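# Put the bent steel straw into the cup's lid

## Task

Pull the bent steel straw from its holder, flip it end for end, and feed its long straight end through the opening in the cup's lid until it touches the bottom of the cup. The cup and the holder are not fixed and must both be standing upright at the end. The result only counts if it stays in place without the robot holding it. Finally open the hand and move the arm away.

## Robot and tools

Robot: a single arm carrying a five-finger right hand. All poses are reported in the scene frame: origin on the table top under the arm's base, +z up, +y to the left when facing along +x. The base may be tilted against the table. Printed positions get less exact at long reach.

Hand point: a spot 0.05 m in front of the palm, where the index pad meets the thumb tip in a pinch. Its own axes: +z along the straight fingers (fingertips reach 0.06 to 0.07 m past it), +y out of the palm, +x across the palm toward the little finger. Across the palm the hand spans 0.08 m on the little-finger side; on the thumb side 0.02 m when the thumb is turned in front of the palm, otherwise up to 0.09 m. A rigid bracket on the little-finger side of the wrist sticks out 0.03 m beyond the point along +y and 0.11 m across the palm, and can strike objects.

A row is 14 numbers, each in [-1, 1], for the one arm: dx, dy, dz, rx, ry, rz, little, ring, middle, index, thumb_bend, thumb_turn, force_limit, speed. The first six are an offset (not a pose) in the hand point's own axes, from the hand point's measured pose at the start of the action (for a call's first action, the last pose a result gave). 1.0 equals 0.6 m of travel or 180 degrees; rx, ry, rz form one rotation vector. Every row in an action is measured from that same start, not from the row before. Finger values: +1 open/straight, -1 curled shut. thumb_bend: +1 straight, -1 fully bent. thumb_turn: +1 beside the palm, -1 across in front of it. A pinch is roughly index -0.22, thumb_bend -0.75, thumb_turn -0.57. force_limit maps linearly from about 0 N at -1 to 10 N at +1 at the fingertip (15 N for the two thumb motors); it only stops closing. speed maps from near zero at -1 to full at +1 (full travel in 0.6 s). Close at -0.9 or slower for a gentle grip. For a wrap grasp (objects 0.035 to 0.08 m thick), turn the thumb in front of the palm before reaching the object.

Tools:
- execute_actions(actions): a list of actions; each action is up to 15 rows, one per 1/30 s step, the last row held for the remaining steps. An empty list just returns state and images.
- move(target, speed, stop_force, blocking): target is one 14-number row as above, offset from the pose in the latest result that shows one. The hand point travels a straight line over 0.5 to 10 s; speed in m/s, 0.002 to 0.5 (default 0.25), turning capped at twice that in rad/s. stop_force in N, 9 to 40: ends the path when the wrist sensor feels that much extra push against the motion, then backs off two steps; use it only when moving very slowly, not on rotating moves, and never when leaving a surface you press on. blocking=false returns after 0.5 s (not allowed with stop_force); then only wait or stop are accepted until the move ends.
- wait(seconds): 0 to 10, holds the last command.
- stop(): brakes a running move.
- zoom_image(camera, region): region [x0, y0, x1, y1] in pixels, at most 504 by 504. Cameras: cam_head_left, cam_head_right, cam_high, cam_low (896x504), cam_wrist (504x504, fisheye).
- show_instructions(): shows the reference image.
- finished_scene(scene): ends the current scene, given by its number; irreversible.

Motion limits: each step the commanded pose is clipped to within 100 mm and 16 degrees of the measured pose, so long moves need several actions; the arm follows about 0.17 s late. Position wins over orientation if both cannot be met. The elbow never fully straightens. 'Hand target' shows where the controller is currently heading. 'pose unreachable' means the clearance check altered or blocked the command.

Result lines: end_effector_position (m), end_effector_quat_wxyz, velocities; step readings with HELD where a row was held back; Wrist force and Wrist torque on the hand point's axes (offset up to about 4 N, noise up to 2.4 N, saturates near 50 N; 'no reading' is harmless); joint torques (noisy, offset). hand_measured, hand_stopped_by (moving, target, force, stalled, fault) and hand_load_n list six values in motor order. A dropped object shows as loads falling near 0. A move adds a 'move:' line: done, contact (stop_force ended it), held, off_target, moving or fault, plus limits such as paced or held, and distance to target.

Avoid: contact torque past a joint's limit (132 N m for the first three joints, 24.6 N m for the wrist joints, held weight included) or any 150 N outside force triggers a 10 s fault stop. The arm is stiff: targets even slightly beyond a firm contact can fault, so approach slowly. Motors overheat when holding loads (warning at 70 °C, brakes at 85 °C). Objects may be nudged now and then. Do not knock the cup, holder or straw off the table, drop or slam things, or push hard; release and back away before ending the scene.

Each tool is called as name(argument=value, ...), one argument or row to a line, values as JSON.

Reference images:

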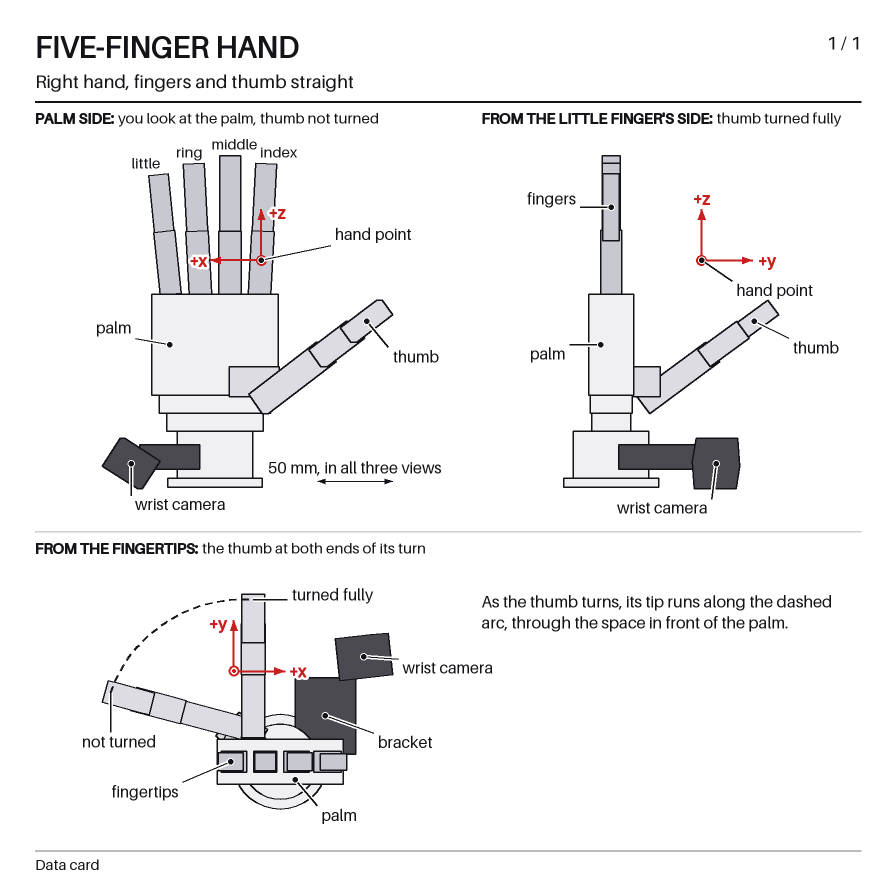

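## Session

execute_actions(
  actions=[],
)

Scene clock: 0.00 s.
end_effector_position=(+0.8378, -0.0975, +0.2970) hand_measured=(+1.000, +1.000, +1.000, +1.000, +1.000, +1.000) hand_load_n=(+0.0, +0.0, +0.0, +0.0, +0.0, +0.0) hand_stopped_by=(target, target, target, target, target, target) hand_force_limit=0.00 hand_speed=-0.80 end_effector_quat_wxyz=(+0.005, +0.470, +0.883, -0.012) end_effector_velocity=(+0.000, +0.000, +0.001) end_effector_angular_velocity=(-0.000, -0.001, +0.000)
Joint positions: [-0.132 -1.383  0.718  1.418  1.545 -0.91 ]
Joint velocities: [ 0.    -0.001  0.    -0.    -0.    -0.   ]
Joint torques (N m, as the arm reports them, + toward a larger angle): no reading
Wrist force (N, on the end effector, along its own x y z axes, offset not removed): no reading
Wrist torque (N m, same axes, about the end effector's origin, offset not removed): no reading
Hand target: +0.838, -0.097, +0.297; +0.005, +0.470, +0.883, -0.012

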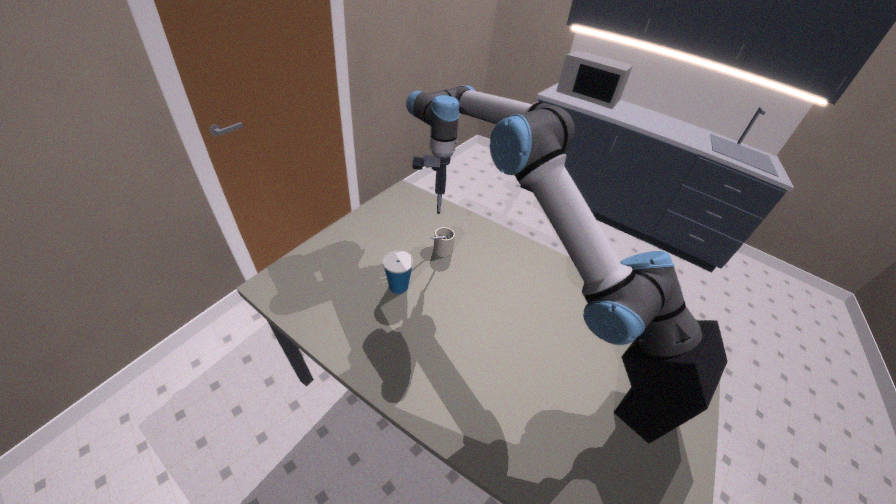

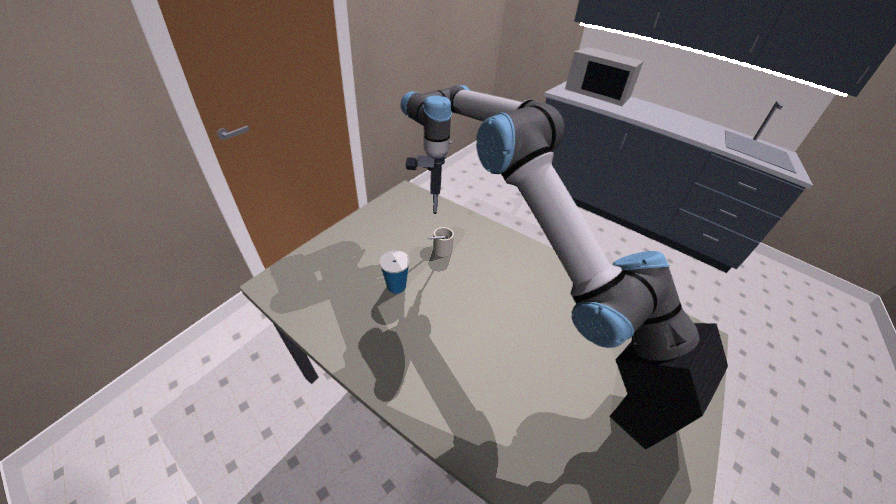

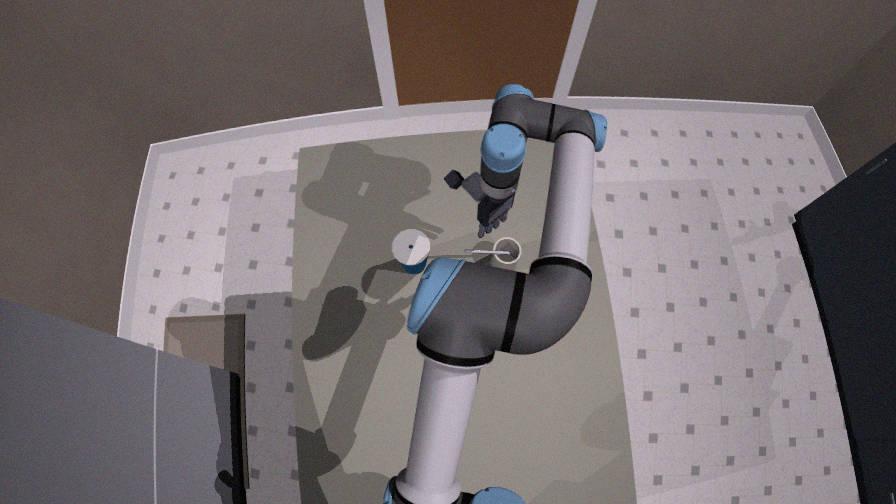

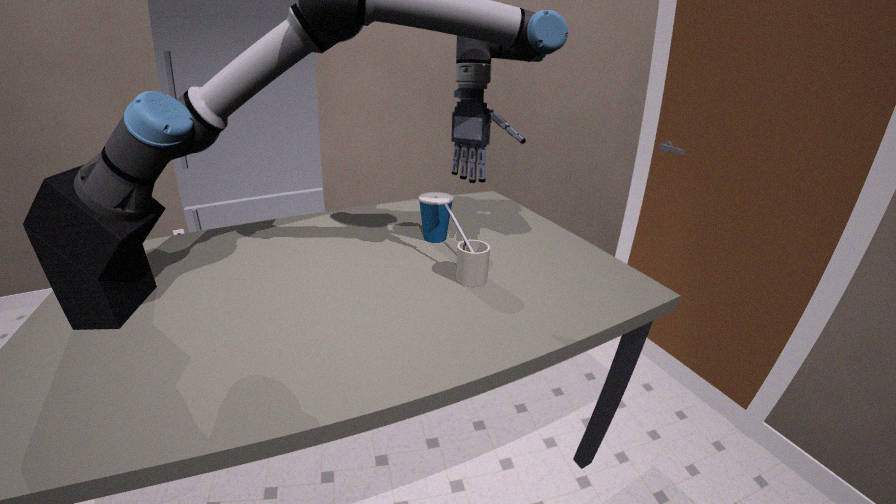

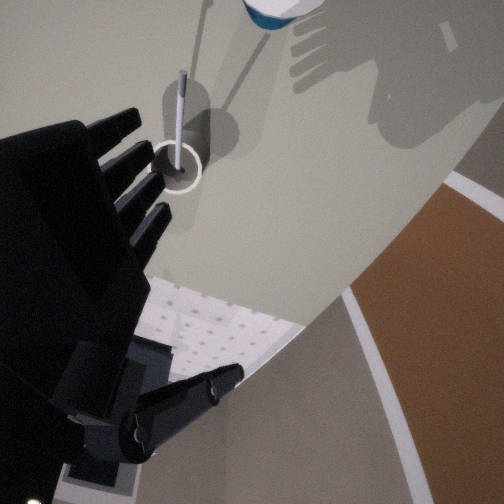

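zoom_image(
  camera="cam_low",
  region=[380, 90, 580, 300],
)

zoom_image(
  camera="cam_high",
  region=[370, 150, 570, 300],
)

zoom_image(
  camera="cam_head_left",
  region=[360, 140, 520, 310],
)

Region (380, 90, 580, 300) of cam_low's 896x504 image, scaled by 2.400, with more detail than that image has; it fills the left 480 columns of this view, and the rest is white.

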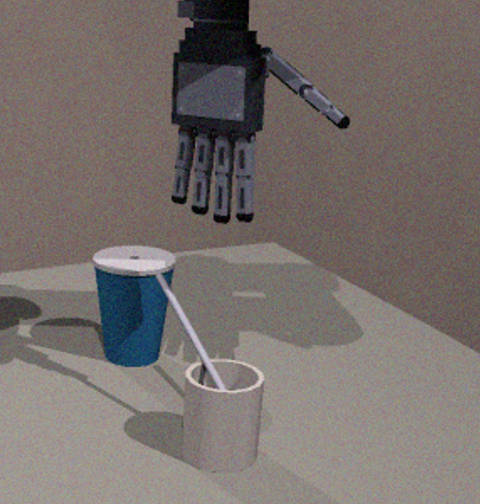

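Region (370, 150, 570, 300) of cam_high's 896x504 image, scaled by 2.520, with more detail than that image has; it fills the top 378 rows of this view, and the rest is white.

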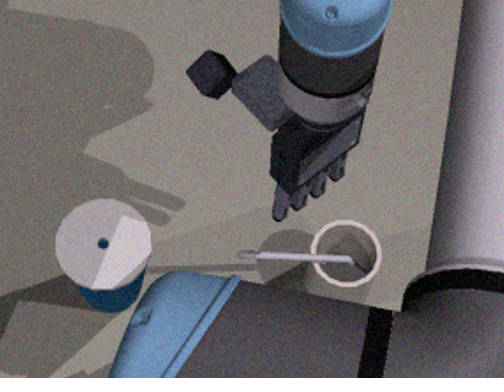

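Region (360, 140, 520, 310) of cam_head_left's 896x504 image, scaled by 2.965, with more detail than that image has; it fills the left 474 columns of this view, and the rest is white.

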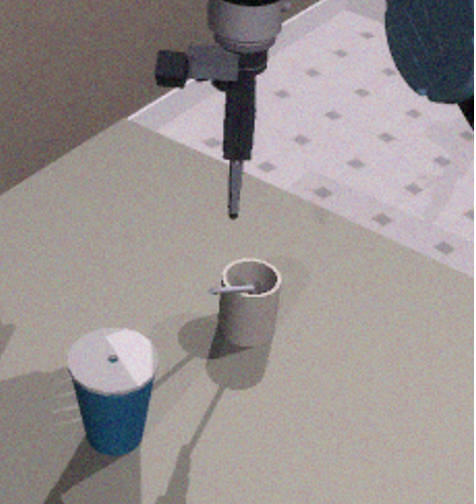

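move(
  target=[0.31,-0.31,0,-0.415,-0.279,0,1,1,1,1,-0.75,-0.57,0,0.5],
  speed=0.3,
)

move(
  target=[0.155,-0.231,0,0,0,0.355,1,1,1,1,-0.75,-0.57,0,0.5],
  speed=0.3,
)

Scene clock: 41.97 s.
end_effector_position=(+0.5797, -0.0468, +0.2967) hand_measured=(+1.000, +1.000, +1.000, +1.000, -0.750, -0.570) hand_load_n=(+0.0, +0.0, +0.0, +0.0, +0.0, +0.0) hand_stopped_by=(target, target, target, target, target, target) hand_force_limit=0.00 hand_speed=0.50 end_effector_quat_wxyz=(+0.627, +0.325, +0.629, +0.324) end_effector_velocity=(+0.000, -0.000, -0.001) end_effector_angular_velocity=(-0.001, -0.010, +0.003)
Joint positions: [-0.47  -1.829  2.705 -1.82   1.038 -0.279]
Joint velocities: [ 0.003  0.019 -0.002 -0.028  0.003  0.003]
Joint torques (N m, as the arm reports them, + toward a larger angle): [15.77 -7.5  -9.61 -4.03  2.94  1.49]
Wrist force (N, on the end effector, along its own x y z axes, offset not removed): [-3.4 -3.4 -1.6]
Wrist torque (N m, same axes, about the end effector's origin, offset not removed): [-0.38 0.65 -0.34]
Hand target: +0.580, -0.047, +0.297; +0.628, +0.325, +0.629, +0.324
Off the commanded pose: 0.000 m, 0 deg.
move: done

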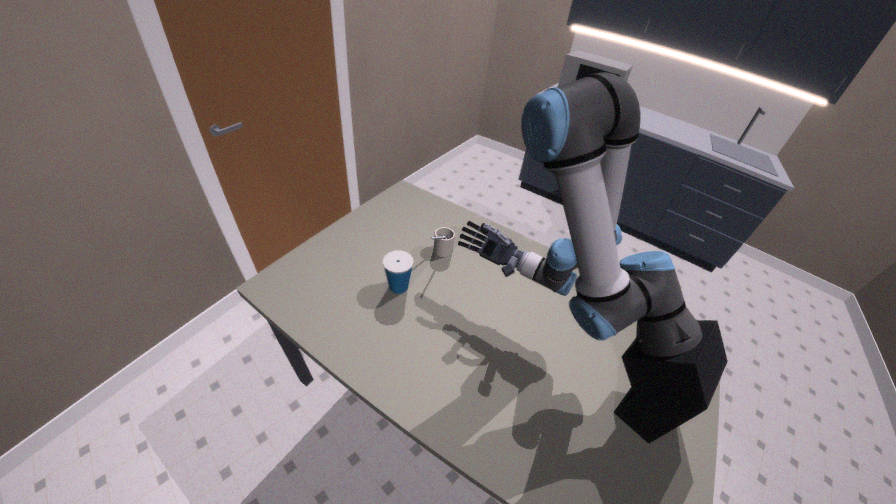

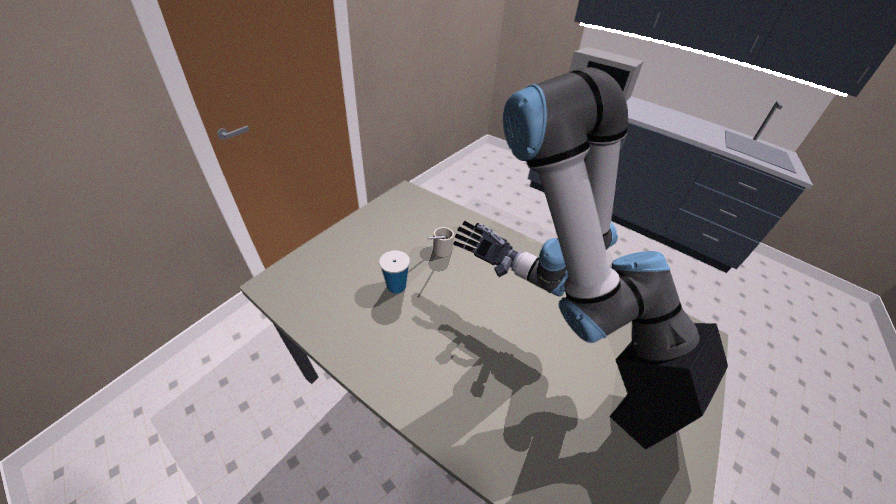

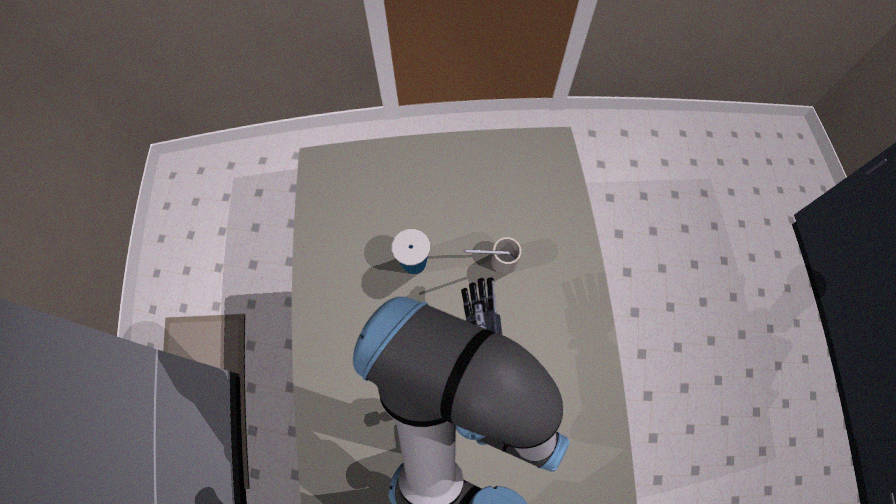

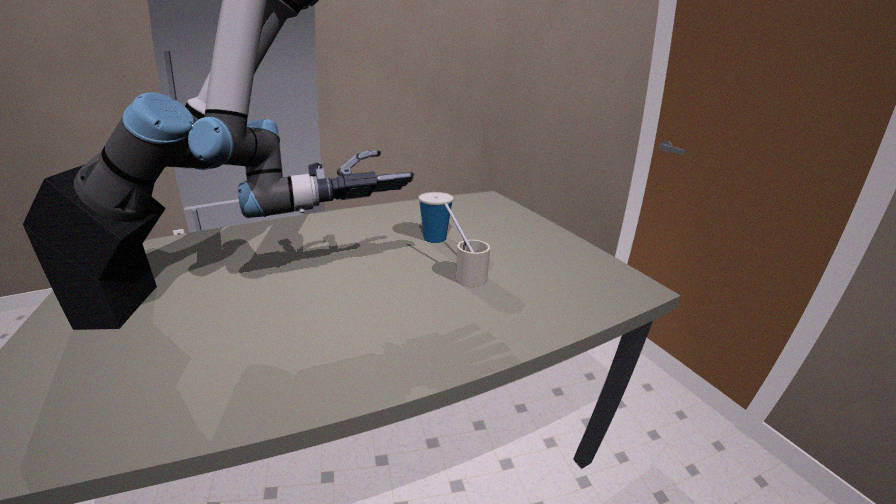

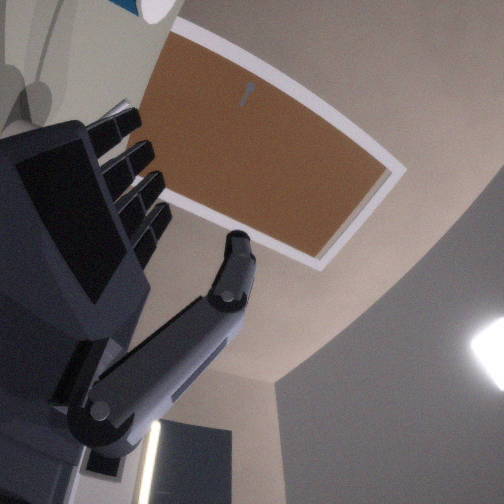

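Scene clock: 44.37 s.
end_effector_position=(+0.5790, -0.0509, +0.1299) hand_measured=(+1.000, +1.000, +1.000, +1.000, -0.750, -0.570) hand_load_n=(+0.0, +0.0, +0.0, +0.0, +0.0, +0.0) hand_stopped_by=(target, target, target, target, target, target) hand_force_limit=0.00 hand_speed=0.50 end_effector_quat_wxyz=(+0.361, +0.609, +0.362, +0.606) end_effector_velocity=(+0.000, -0.000, -0.002) end_effector_angular_velocity=(+0.010, -0.002, +0.001)
Joint positions: [-0.181 -1.171  2.501 -2.167  1.221  0.587]
Joint velocities: [ 0.     0.005 -0.003 -0.004 -0.     0.01 ]
Joint torques (N m, as the arm reports them, + toward a larger angle): [ 16.48 -17.78  -0.57  -3.9    2.64   1.2 ]
Wrist force (N, on the end effector, along its own x y z axes, offset not removed): [0.3 0.4 -2.1]
Wrist torque (N m, same axes, about the end effector's origin, offset not removed): [0.32 0.00 -0.26]
Hand target: +0.579, -0.051, +0.130; +0.361, +0.609, +0.362, +0.607
Off the commanded pose: 0.000 m, 0 deg.
move: done

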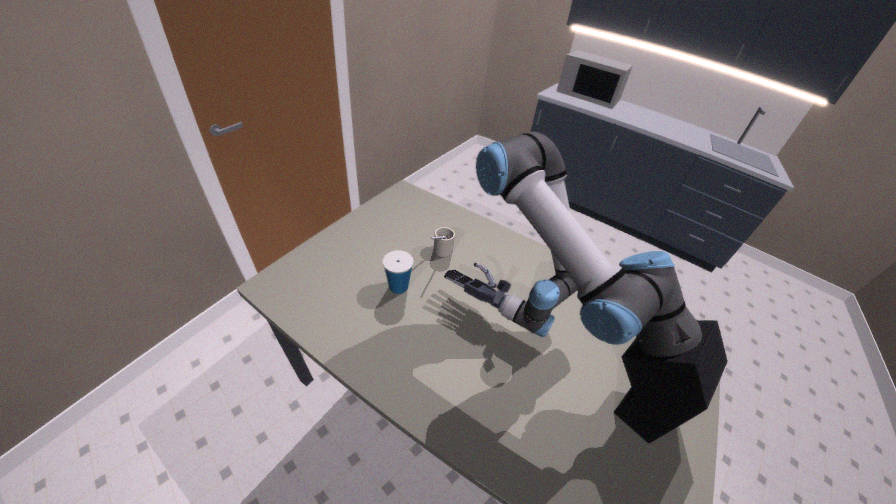

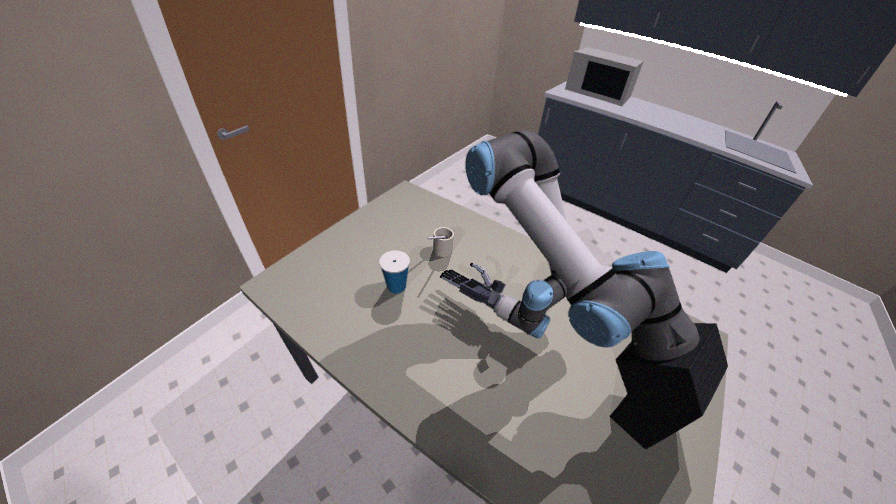

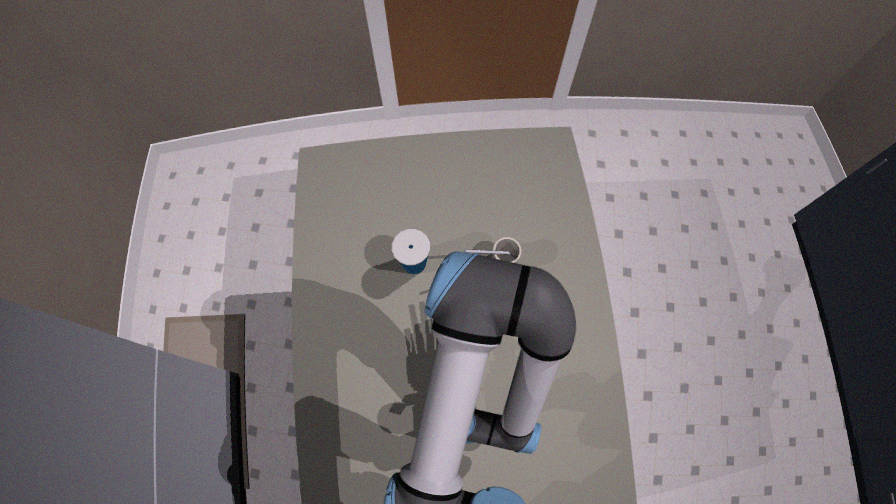

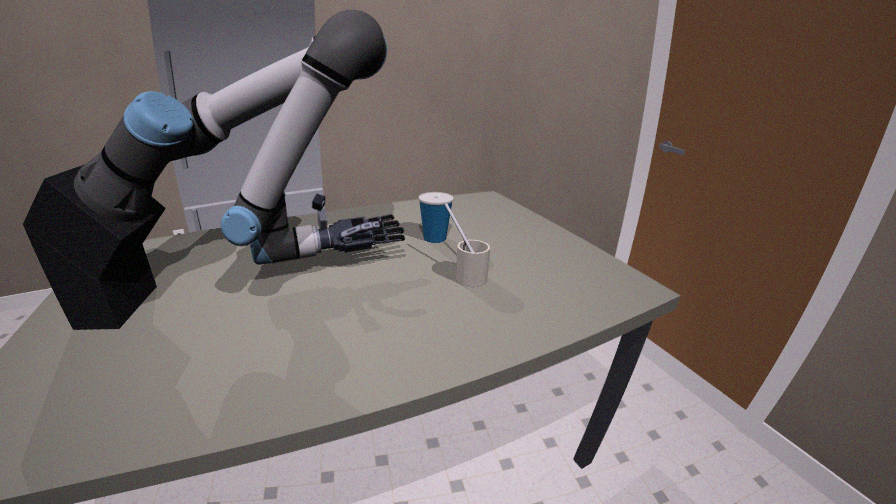

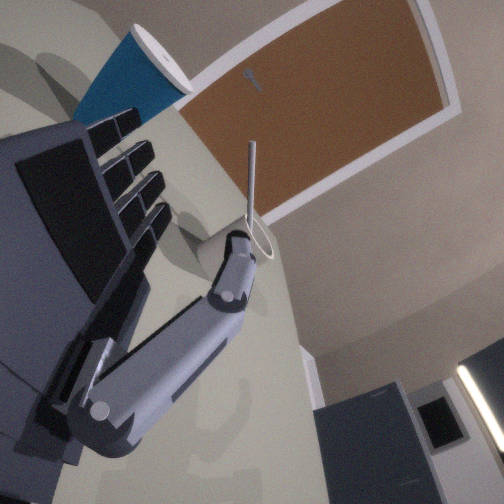

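move(
  target=[-0.029,0.017,0.17,0,0,0,1,1,1,1,-0.75,-0.57,0,0.5],
  speed=0.15,
)

zoom_image(
  camera="cam_low",
  region=[340, 160, 540, 300],
)

zoom_image(
  camera="cam_head_right",
  region=[380, 200, 520, 300],
)

Scene clock: 52.40 s.
end_effector_position=(+0.6808, -0.0711, +0.1302) hand_measured=(+1.000, +1.000, +1.000, +1.000, -0.750, -0.570) hand_load_n=(+0.0, +0.0, +0.0, +0.0, +0.0, +0.0) hand_stopped_by=(target, target, target, target, target, target) hand_force_limit=0.00 hand_speed=0.50 end_effector_quat_wxyz=(+0.361, +0.609, +0.362, +0.606) end_effector_velocity=(+0.002, -0.000, -0.001) end_effector_angular_velocity=(+0.000, +0.002, -0.001)
Joint positions: [-0.141 -1.303  2.271 -1.795  1.247  0.556]
Joint velocities: [ 0.001 -0.    -0.005  0.007  0.002 -0.001]
Joint torques (N m, as the arm reports them, + toward a larger angle): [ 15.15 -52.06  -6.61   0.23   3.1   -0.94]
Wrist force (N, on the end effector, along its own x y z axes, offset not removed): [1.4 -4.5 -1.2]
Wrist torque (N m, same axes, about the end effector's origin, offset not removed): [-0.68 -0.32 -0.09]
Hand target: +0.681, -0.071, +0.130; +0.361, +0.609, +0.362, +0.606
Off the commanded pose: 0.000 m, 0 deg.
move: done

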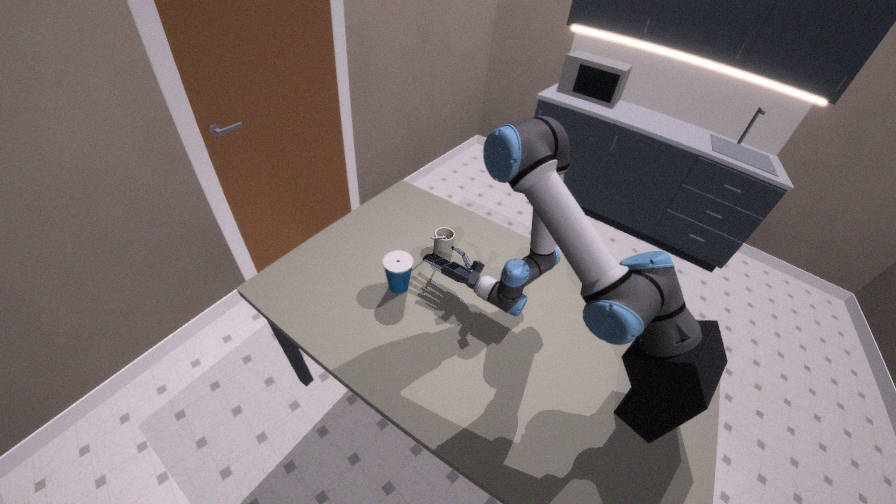

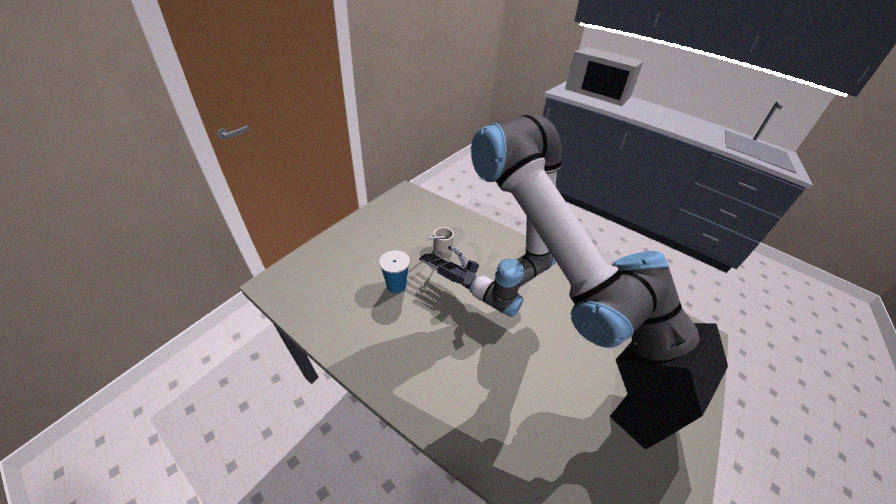

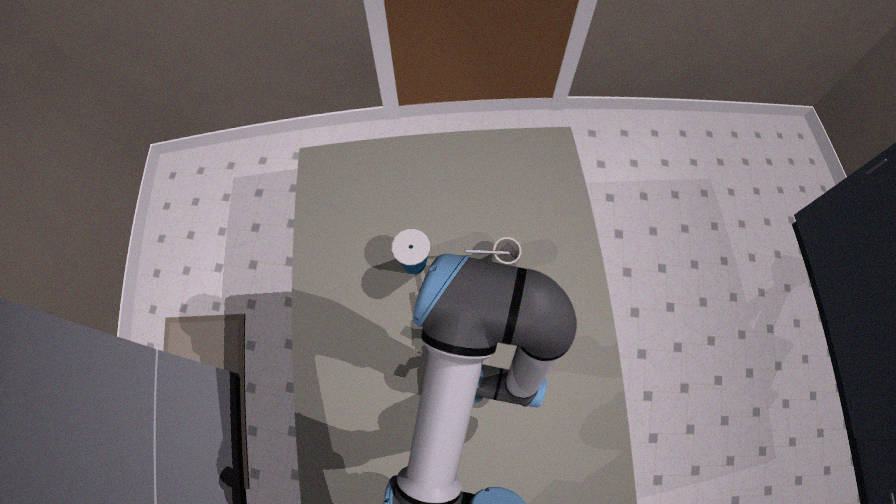

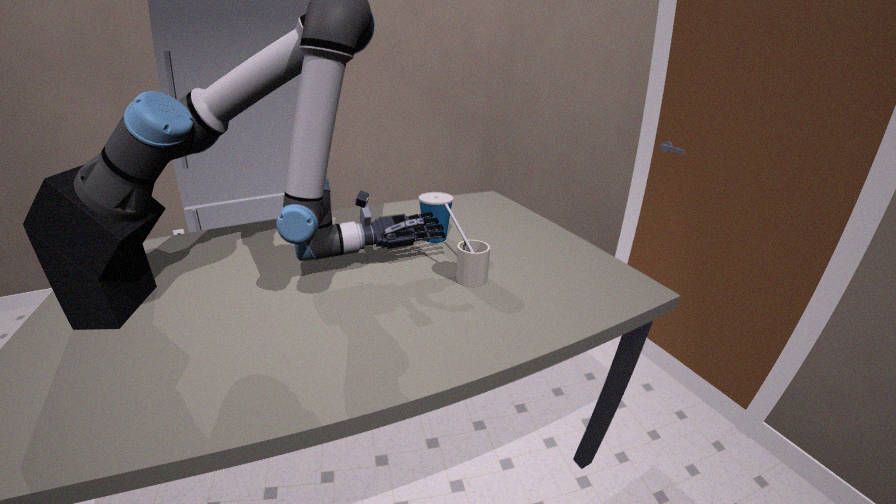

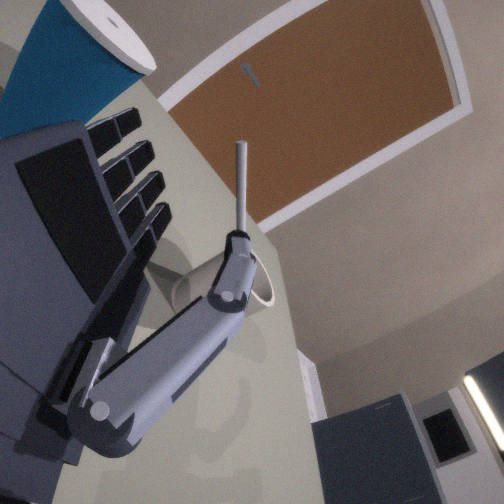

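Region (340, 160, 540, 300) of cam_low's 896x504 image, scaled by 2.520, with more detail than that image has; it fills the top 353 rows of this view, and the rest is white.

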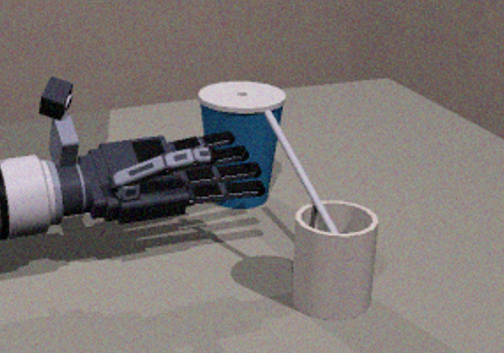

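Region (380, 200, 520, 300) of cam_head_right's 896x504 image, scaled by 3.600, with more detail than that image has; it fills the top 360 rows of this view, and the rest is white.

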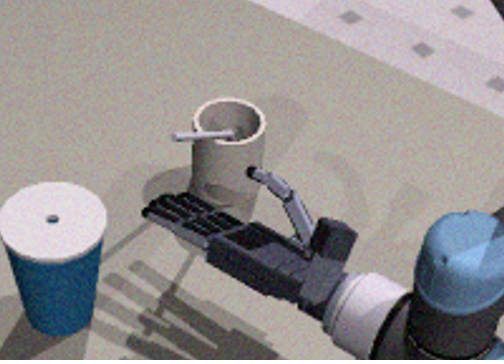

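move(
  target=[-0.03,0,0.085,0,0,0,1,1,1,0.6,-0.75,-0.57,0,0.5],
  speed=0.08,
)

zoom_image(
  camera="cam_low",
  region=[380, 180, 520, 290],
)

zoom_image(
  camera="cam_head_right",
  region=[400, 210, 490, 280],
)

Scene clock: 56.67 s.
end_effector_position=(+0.7315, -0.0869, +0.1215) hand_measured=(+1.000, +1.000, +1.000, +0.600, -0.750, -0.570) hand_load_n=(+0.0, +0.0, +0.0, +0.0, +0.0, +0.0) hand_stopped_by=(target, target, target, target, target, target) hand_force_limit=0.00 hand_speed=0.50 end_effector_quat_wxyz=(+0.361, +0.609, +0.362, +0.606) end_effector_velocity=(+0.002, -0.001, +0.000) end_effector_angular_velocity=(-0.000, -0.001, -0.001)
Joint positions: [-0.138 -1.299  2.131 -1.658  1.25   0.553]
Joint velocities: [ 0.001  0.    -0.006  0.005  0.002 -0.   ]
Joint torques (N m, as the arm reports them, + toward a larger angle): [ 16.22 -25.9  -10.21   0.15   2.55  -1.2 ]
Wrist force (N, on the end effector, along its own x y z axes, offset not removed): [-0.2 -0.6 0.5]
Wrist torque (N m, same axes, about the end effector's origin, offset not removed): [-0.02 0.15 0.06]
Hand target: +0.732, -0.087, +0.121; +0.361, +0.609, +0.362, +0.606
Off the commanded pose: 0.000 m, 0 deg.
move: done

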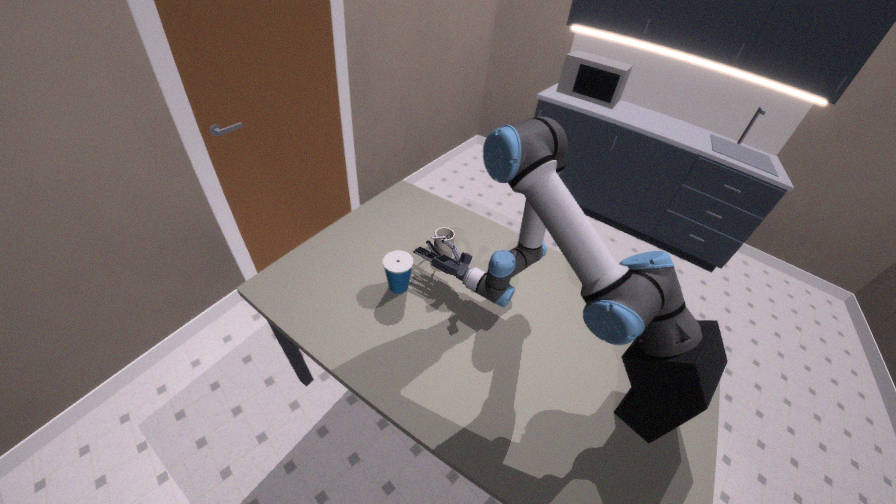

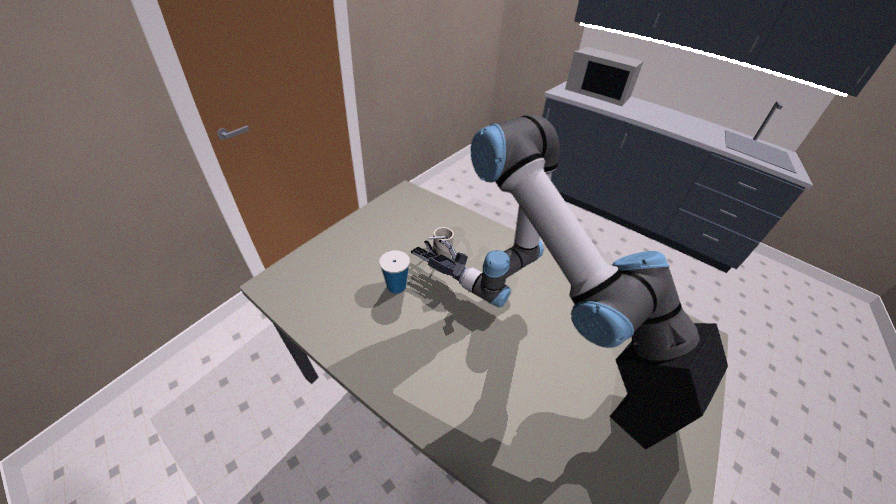

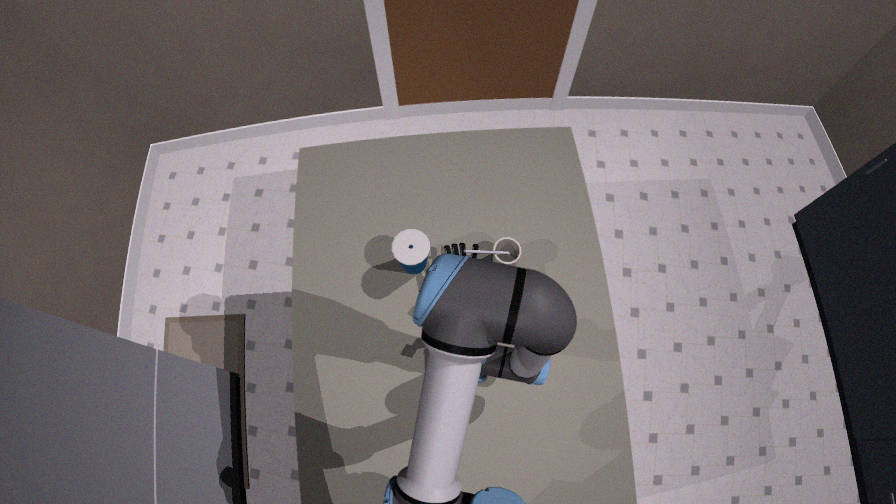

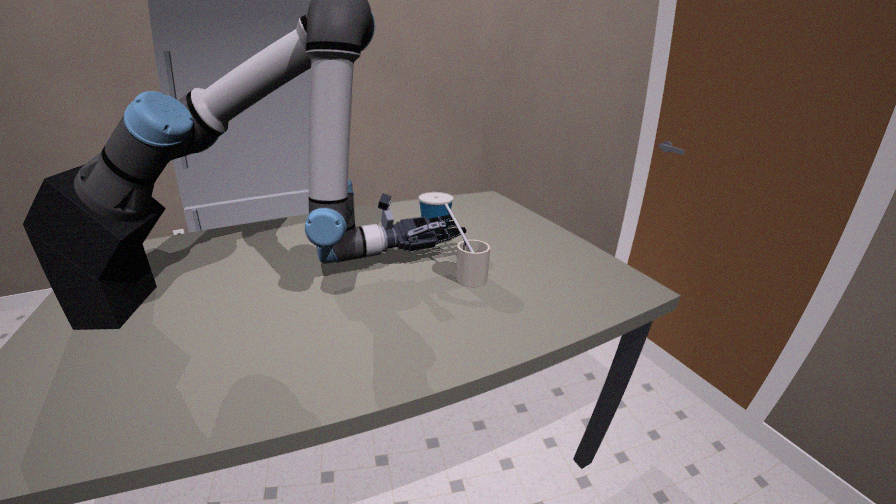

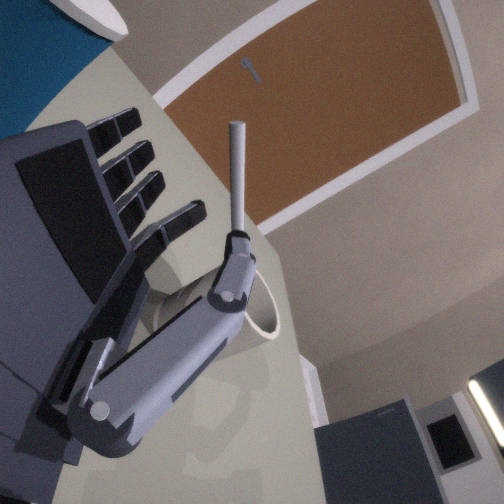

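Region (380, 180, 520, 290) of cam_low's 896x504 image, scaled by 3.600, with more detail than that image has; it fills the top 396 rows of this view, and the rest is white.

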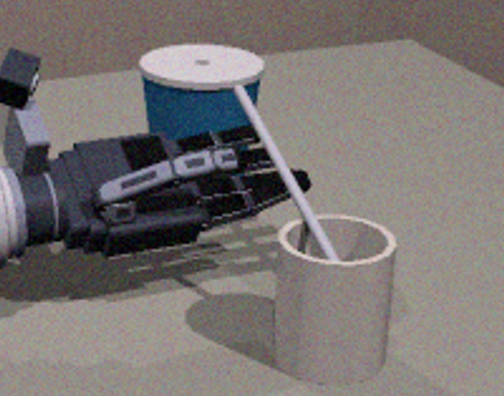

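Region (400, 210, 490, 280) of cam_head_right's 896x504 image, scaled by 5.600, with more detail than that image has.

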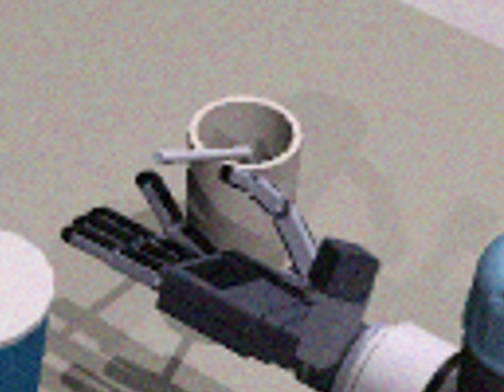

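move(
  target=[-0.022,-0.006,0.036,0,0,0,1,1,1,0.5,-0.75,-0.57,0,0.5],
  speed=0.04,
)

zoom_image(
  camera="cam_low",
  region=[400, 180, 520, 280],
)

zoom_image(
  camera="cam_head_right",
  region=[400, 210, 490, 280],
)

Scene clock: 62.50 s.
end_effector_position=(+0.7529, -0.0968, +0.1120) hand_measured=(+1.000, +1.000, +1.000, +0.500, -0.750, -0.570) hand_load_n=(+0.0, +0.0, +0.0, +0.0, +0.0, +0.0) hand_stopped_by=(target, target, target, target, target, target) hand_force_limit=0.00 hand_speed=0.50 end_effector_quat_wxyz=(+0.361, +0.609, +0.362, +0.606) end_effector_velocity=(+0.003, -0.001, -0.000) end_effector_angular_velocity=(-0.001, -0.002, +0.002)
Joint positions: [-0.142 -1.277  2.062 -1.612  1.247  0.557]
Joint velocities: [-0.001  0.002 -0.008  0.003 -0.002 -0.   ]
Joint torques (N m, as the arm reports them, + toward a larger angle): [  3.63 -28.16  -8.71   0.62  -2.68   1.52]
Wrist force (N, on the end effector, along its own x y z axes, offset not removed): [-3.1 -0.3 1.9]
Wrist torque (N m, same axes, about the end effector's origin, offset not removed): [-0.05 0.30 -0.49]
Hand target: +0.753, -0.097, +0.112; +0.361, +0.609, +0.362, +0.606
Off the commanded pose: 0.000 m, 0 deg.
move: done

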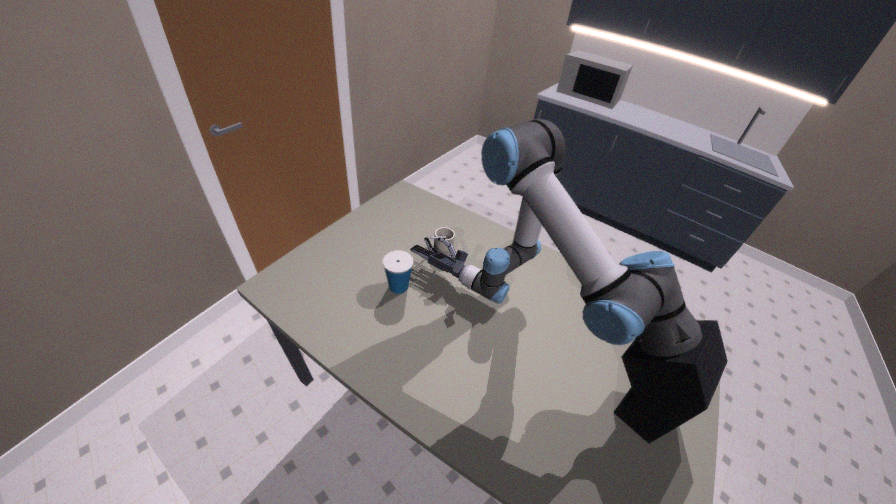

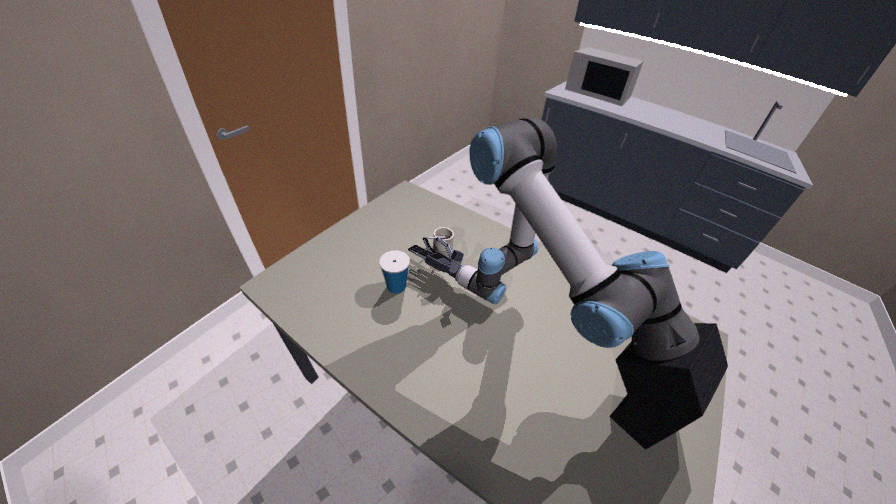

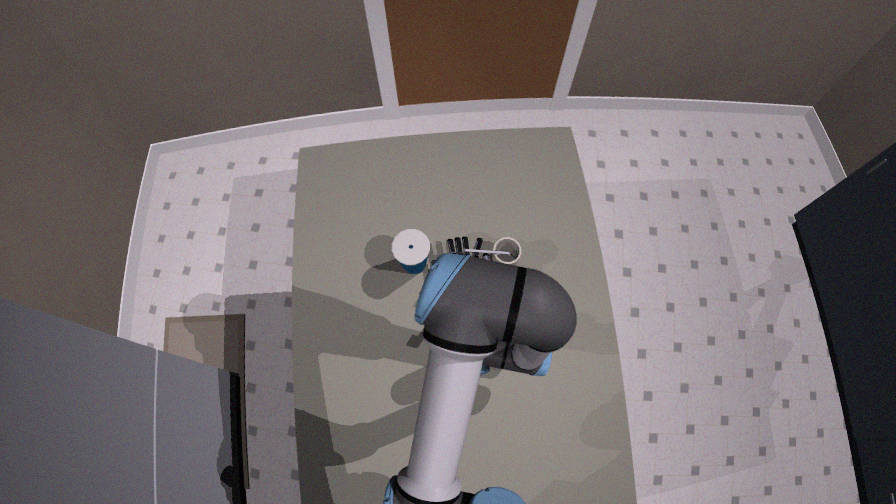

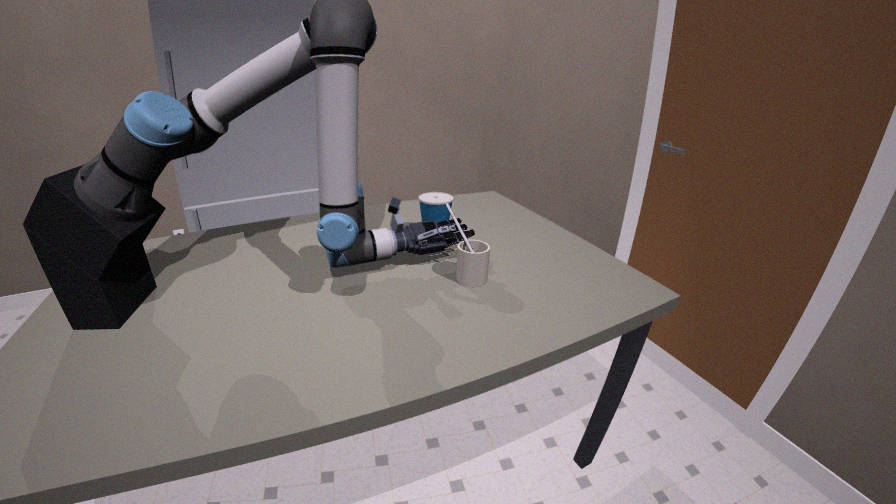

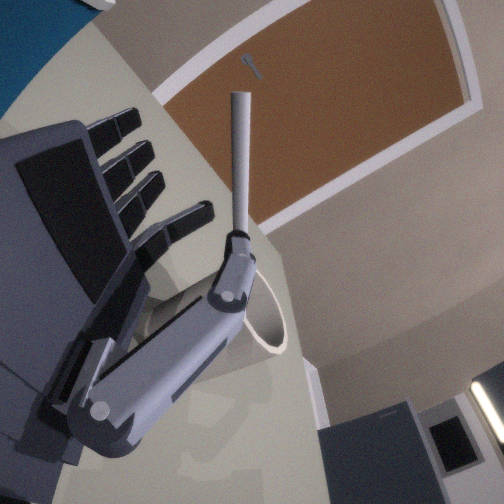

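Region (400, 180, 520, 280) of cam_low's 896x504 image, scaled by 4.200, with more detail than that image has.

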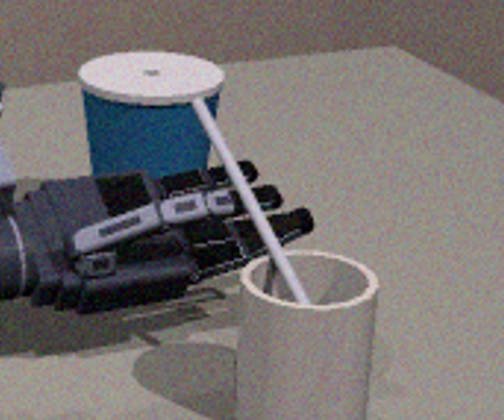

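Region (400, 210, 490, 280) of cam_head_right's 896x504 image, scaled by 5.600, with more detail than that image has.

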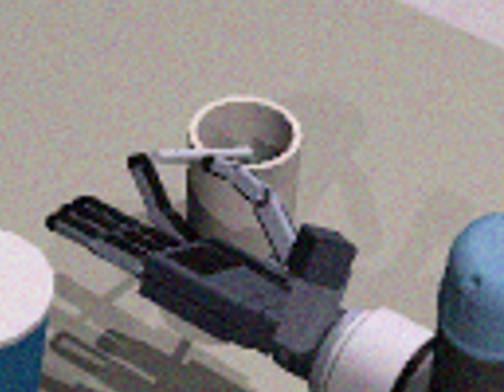

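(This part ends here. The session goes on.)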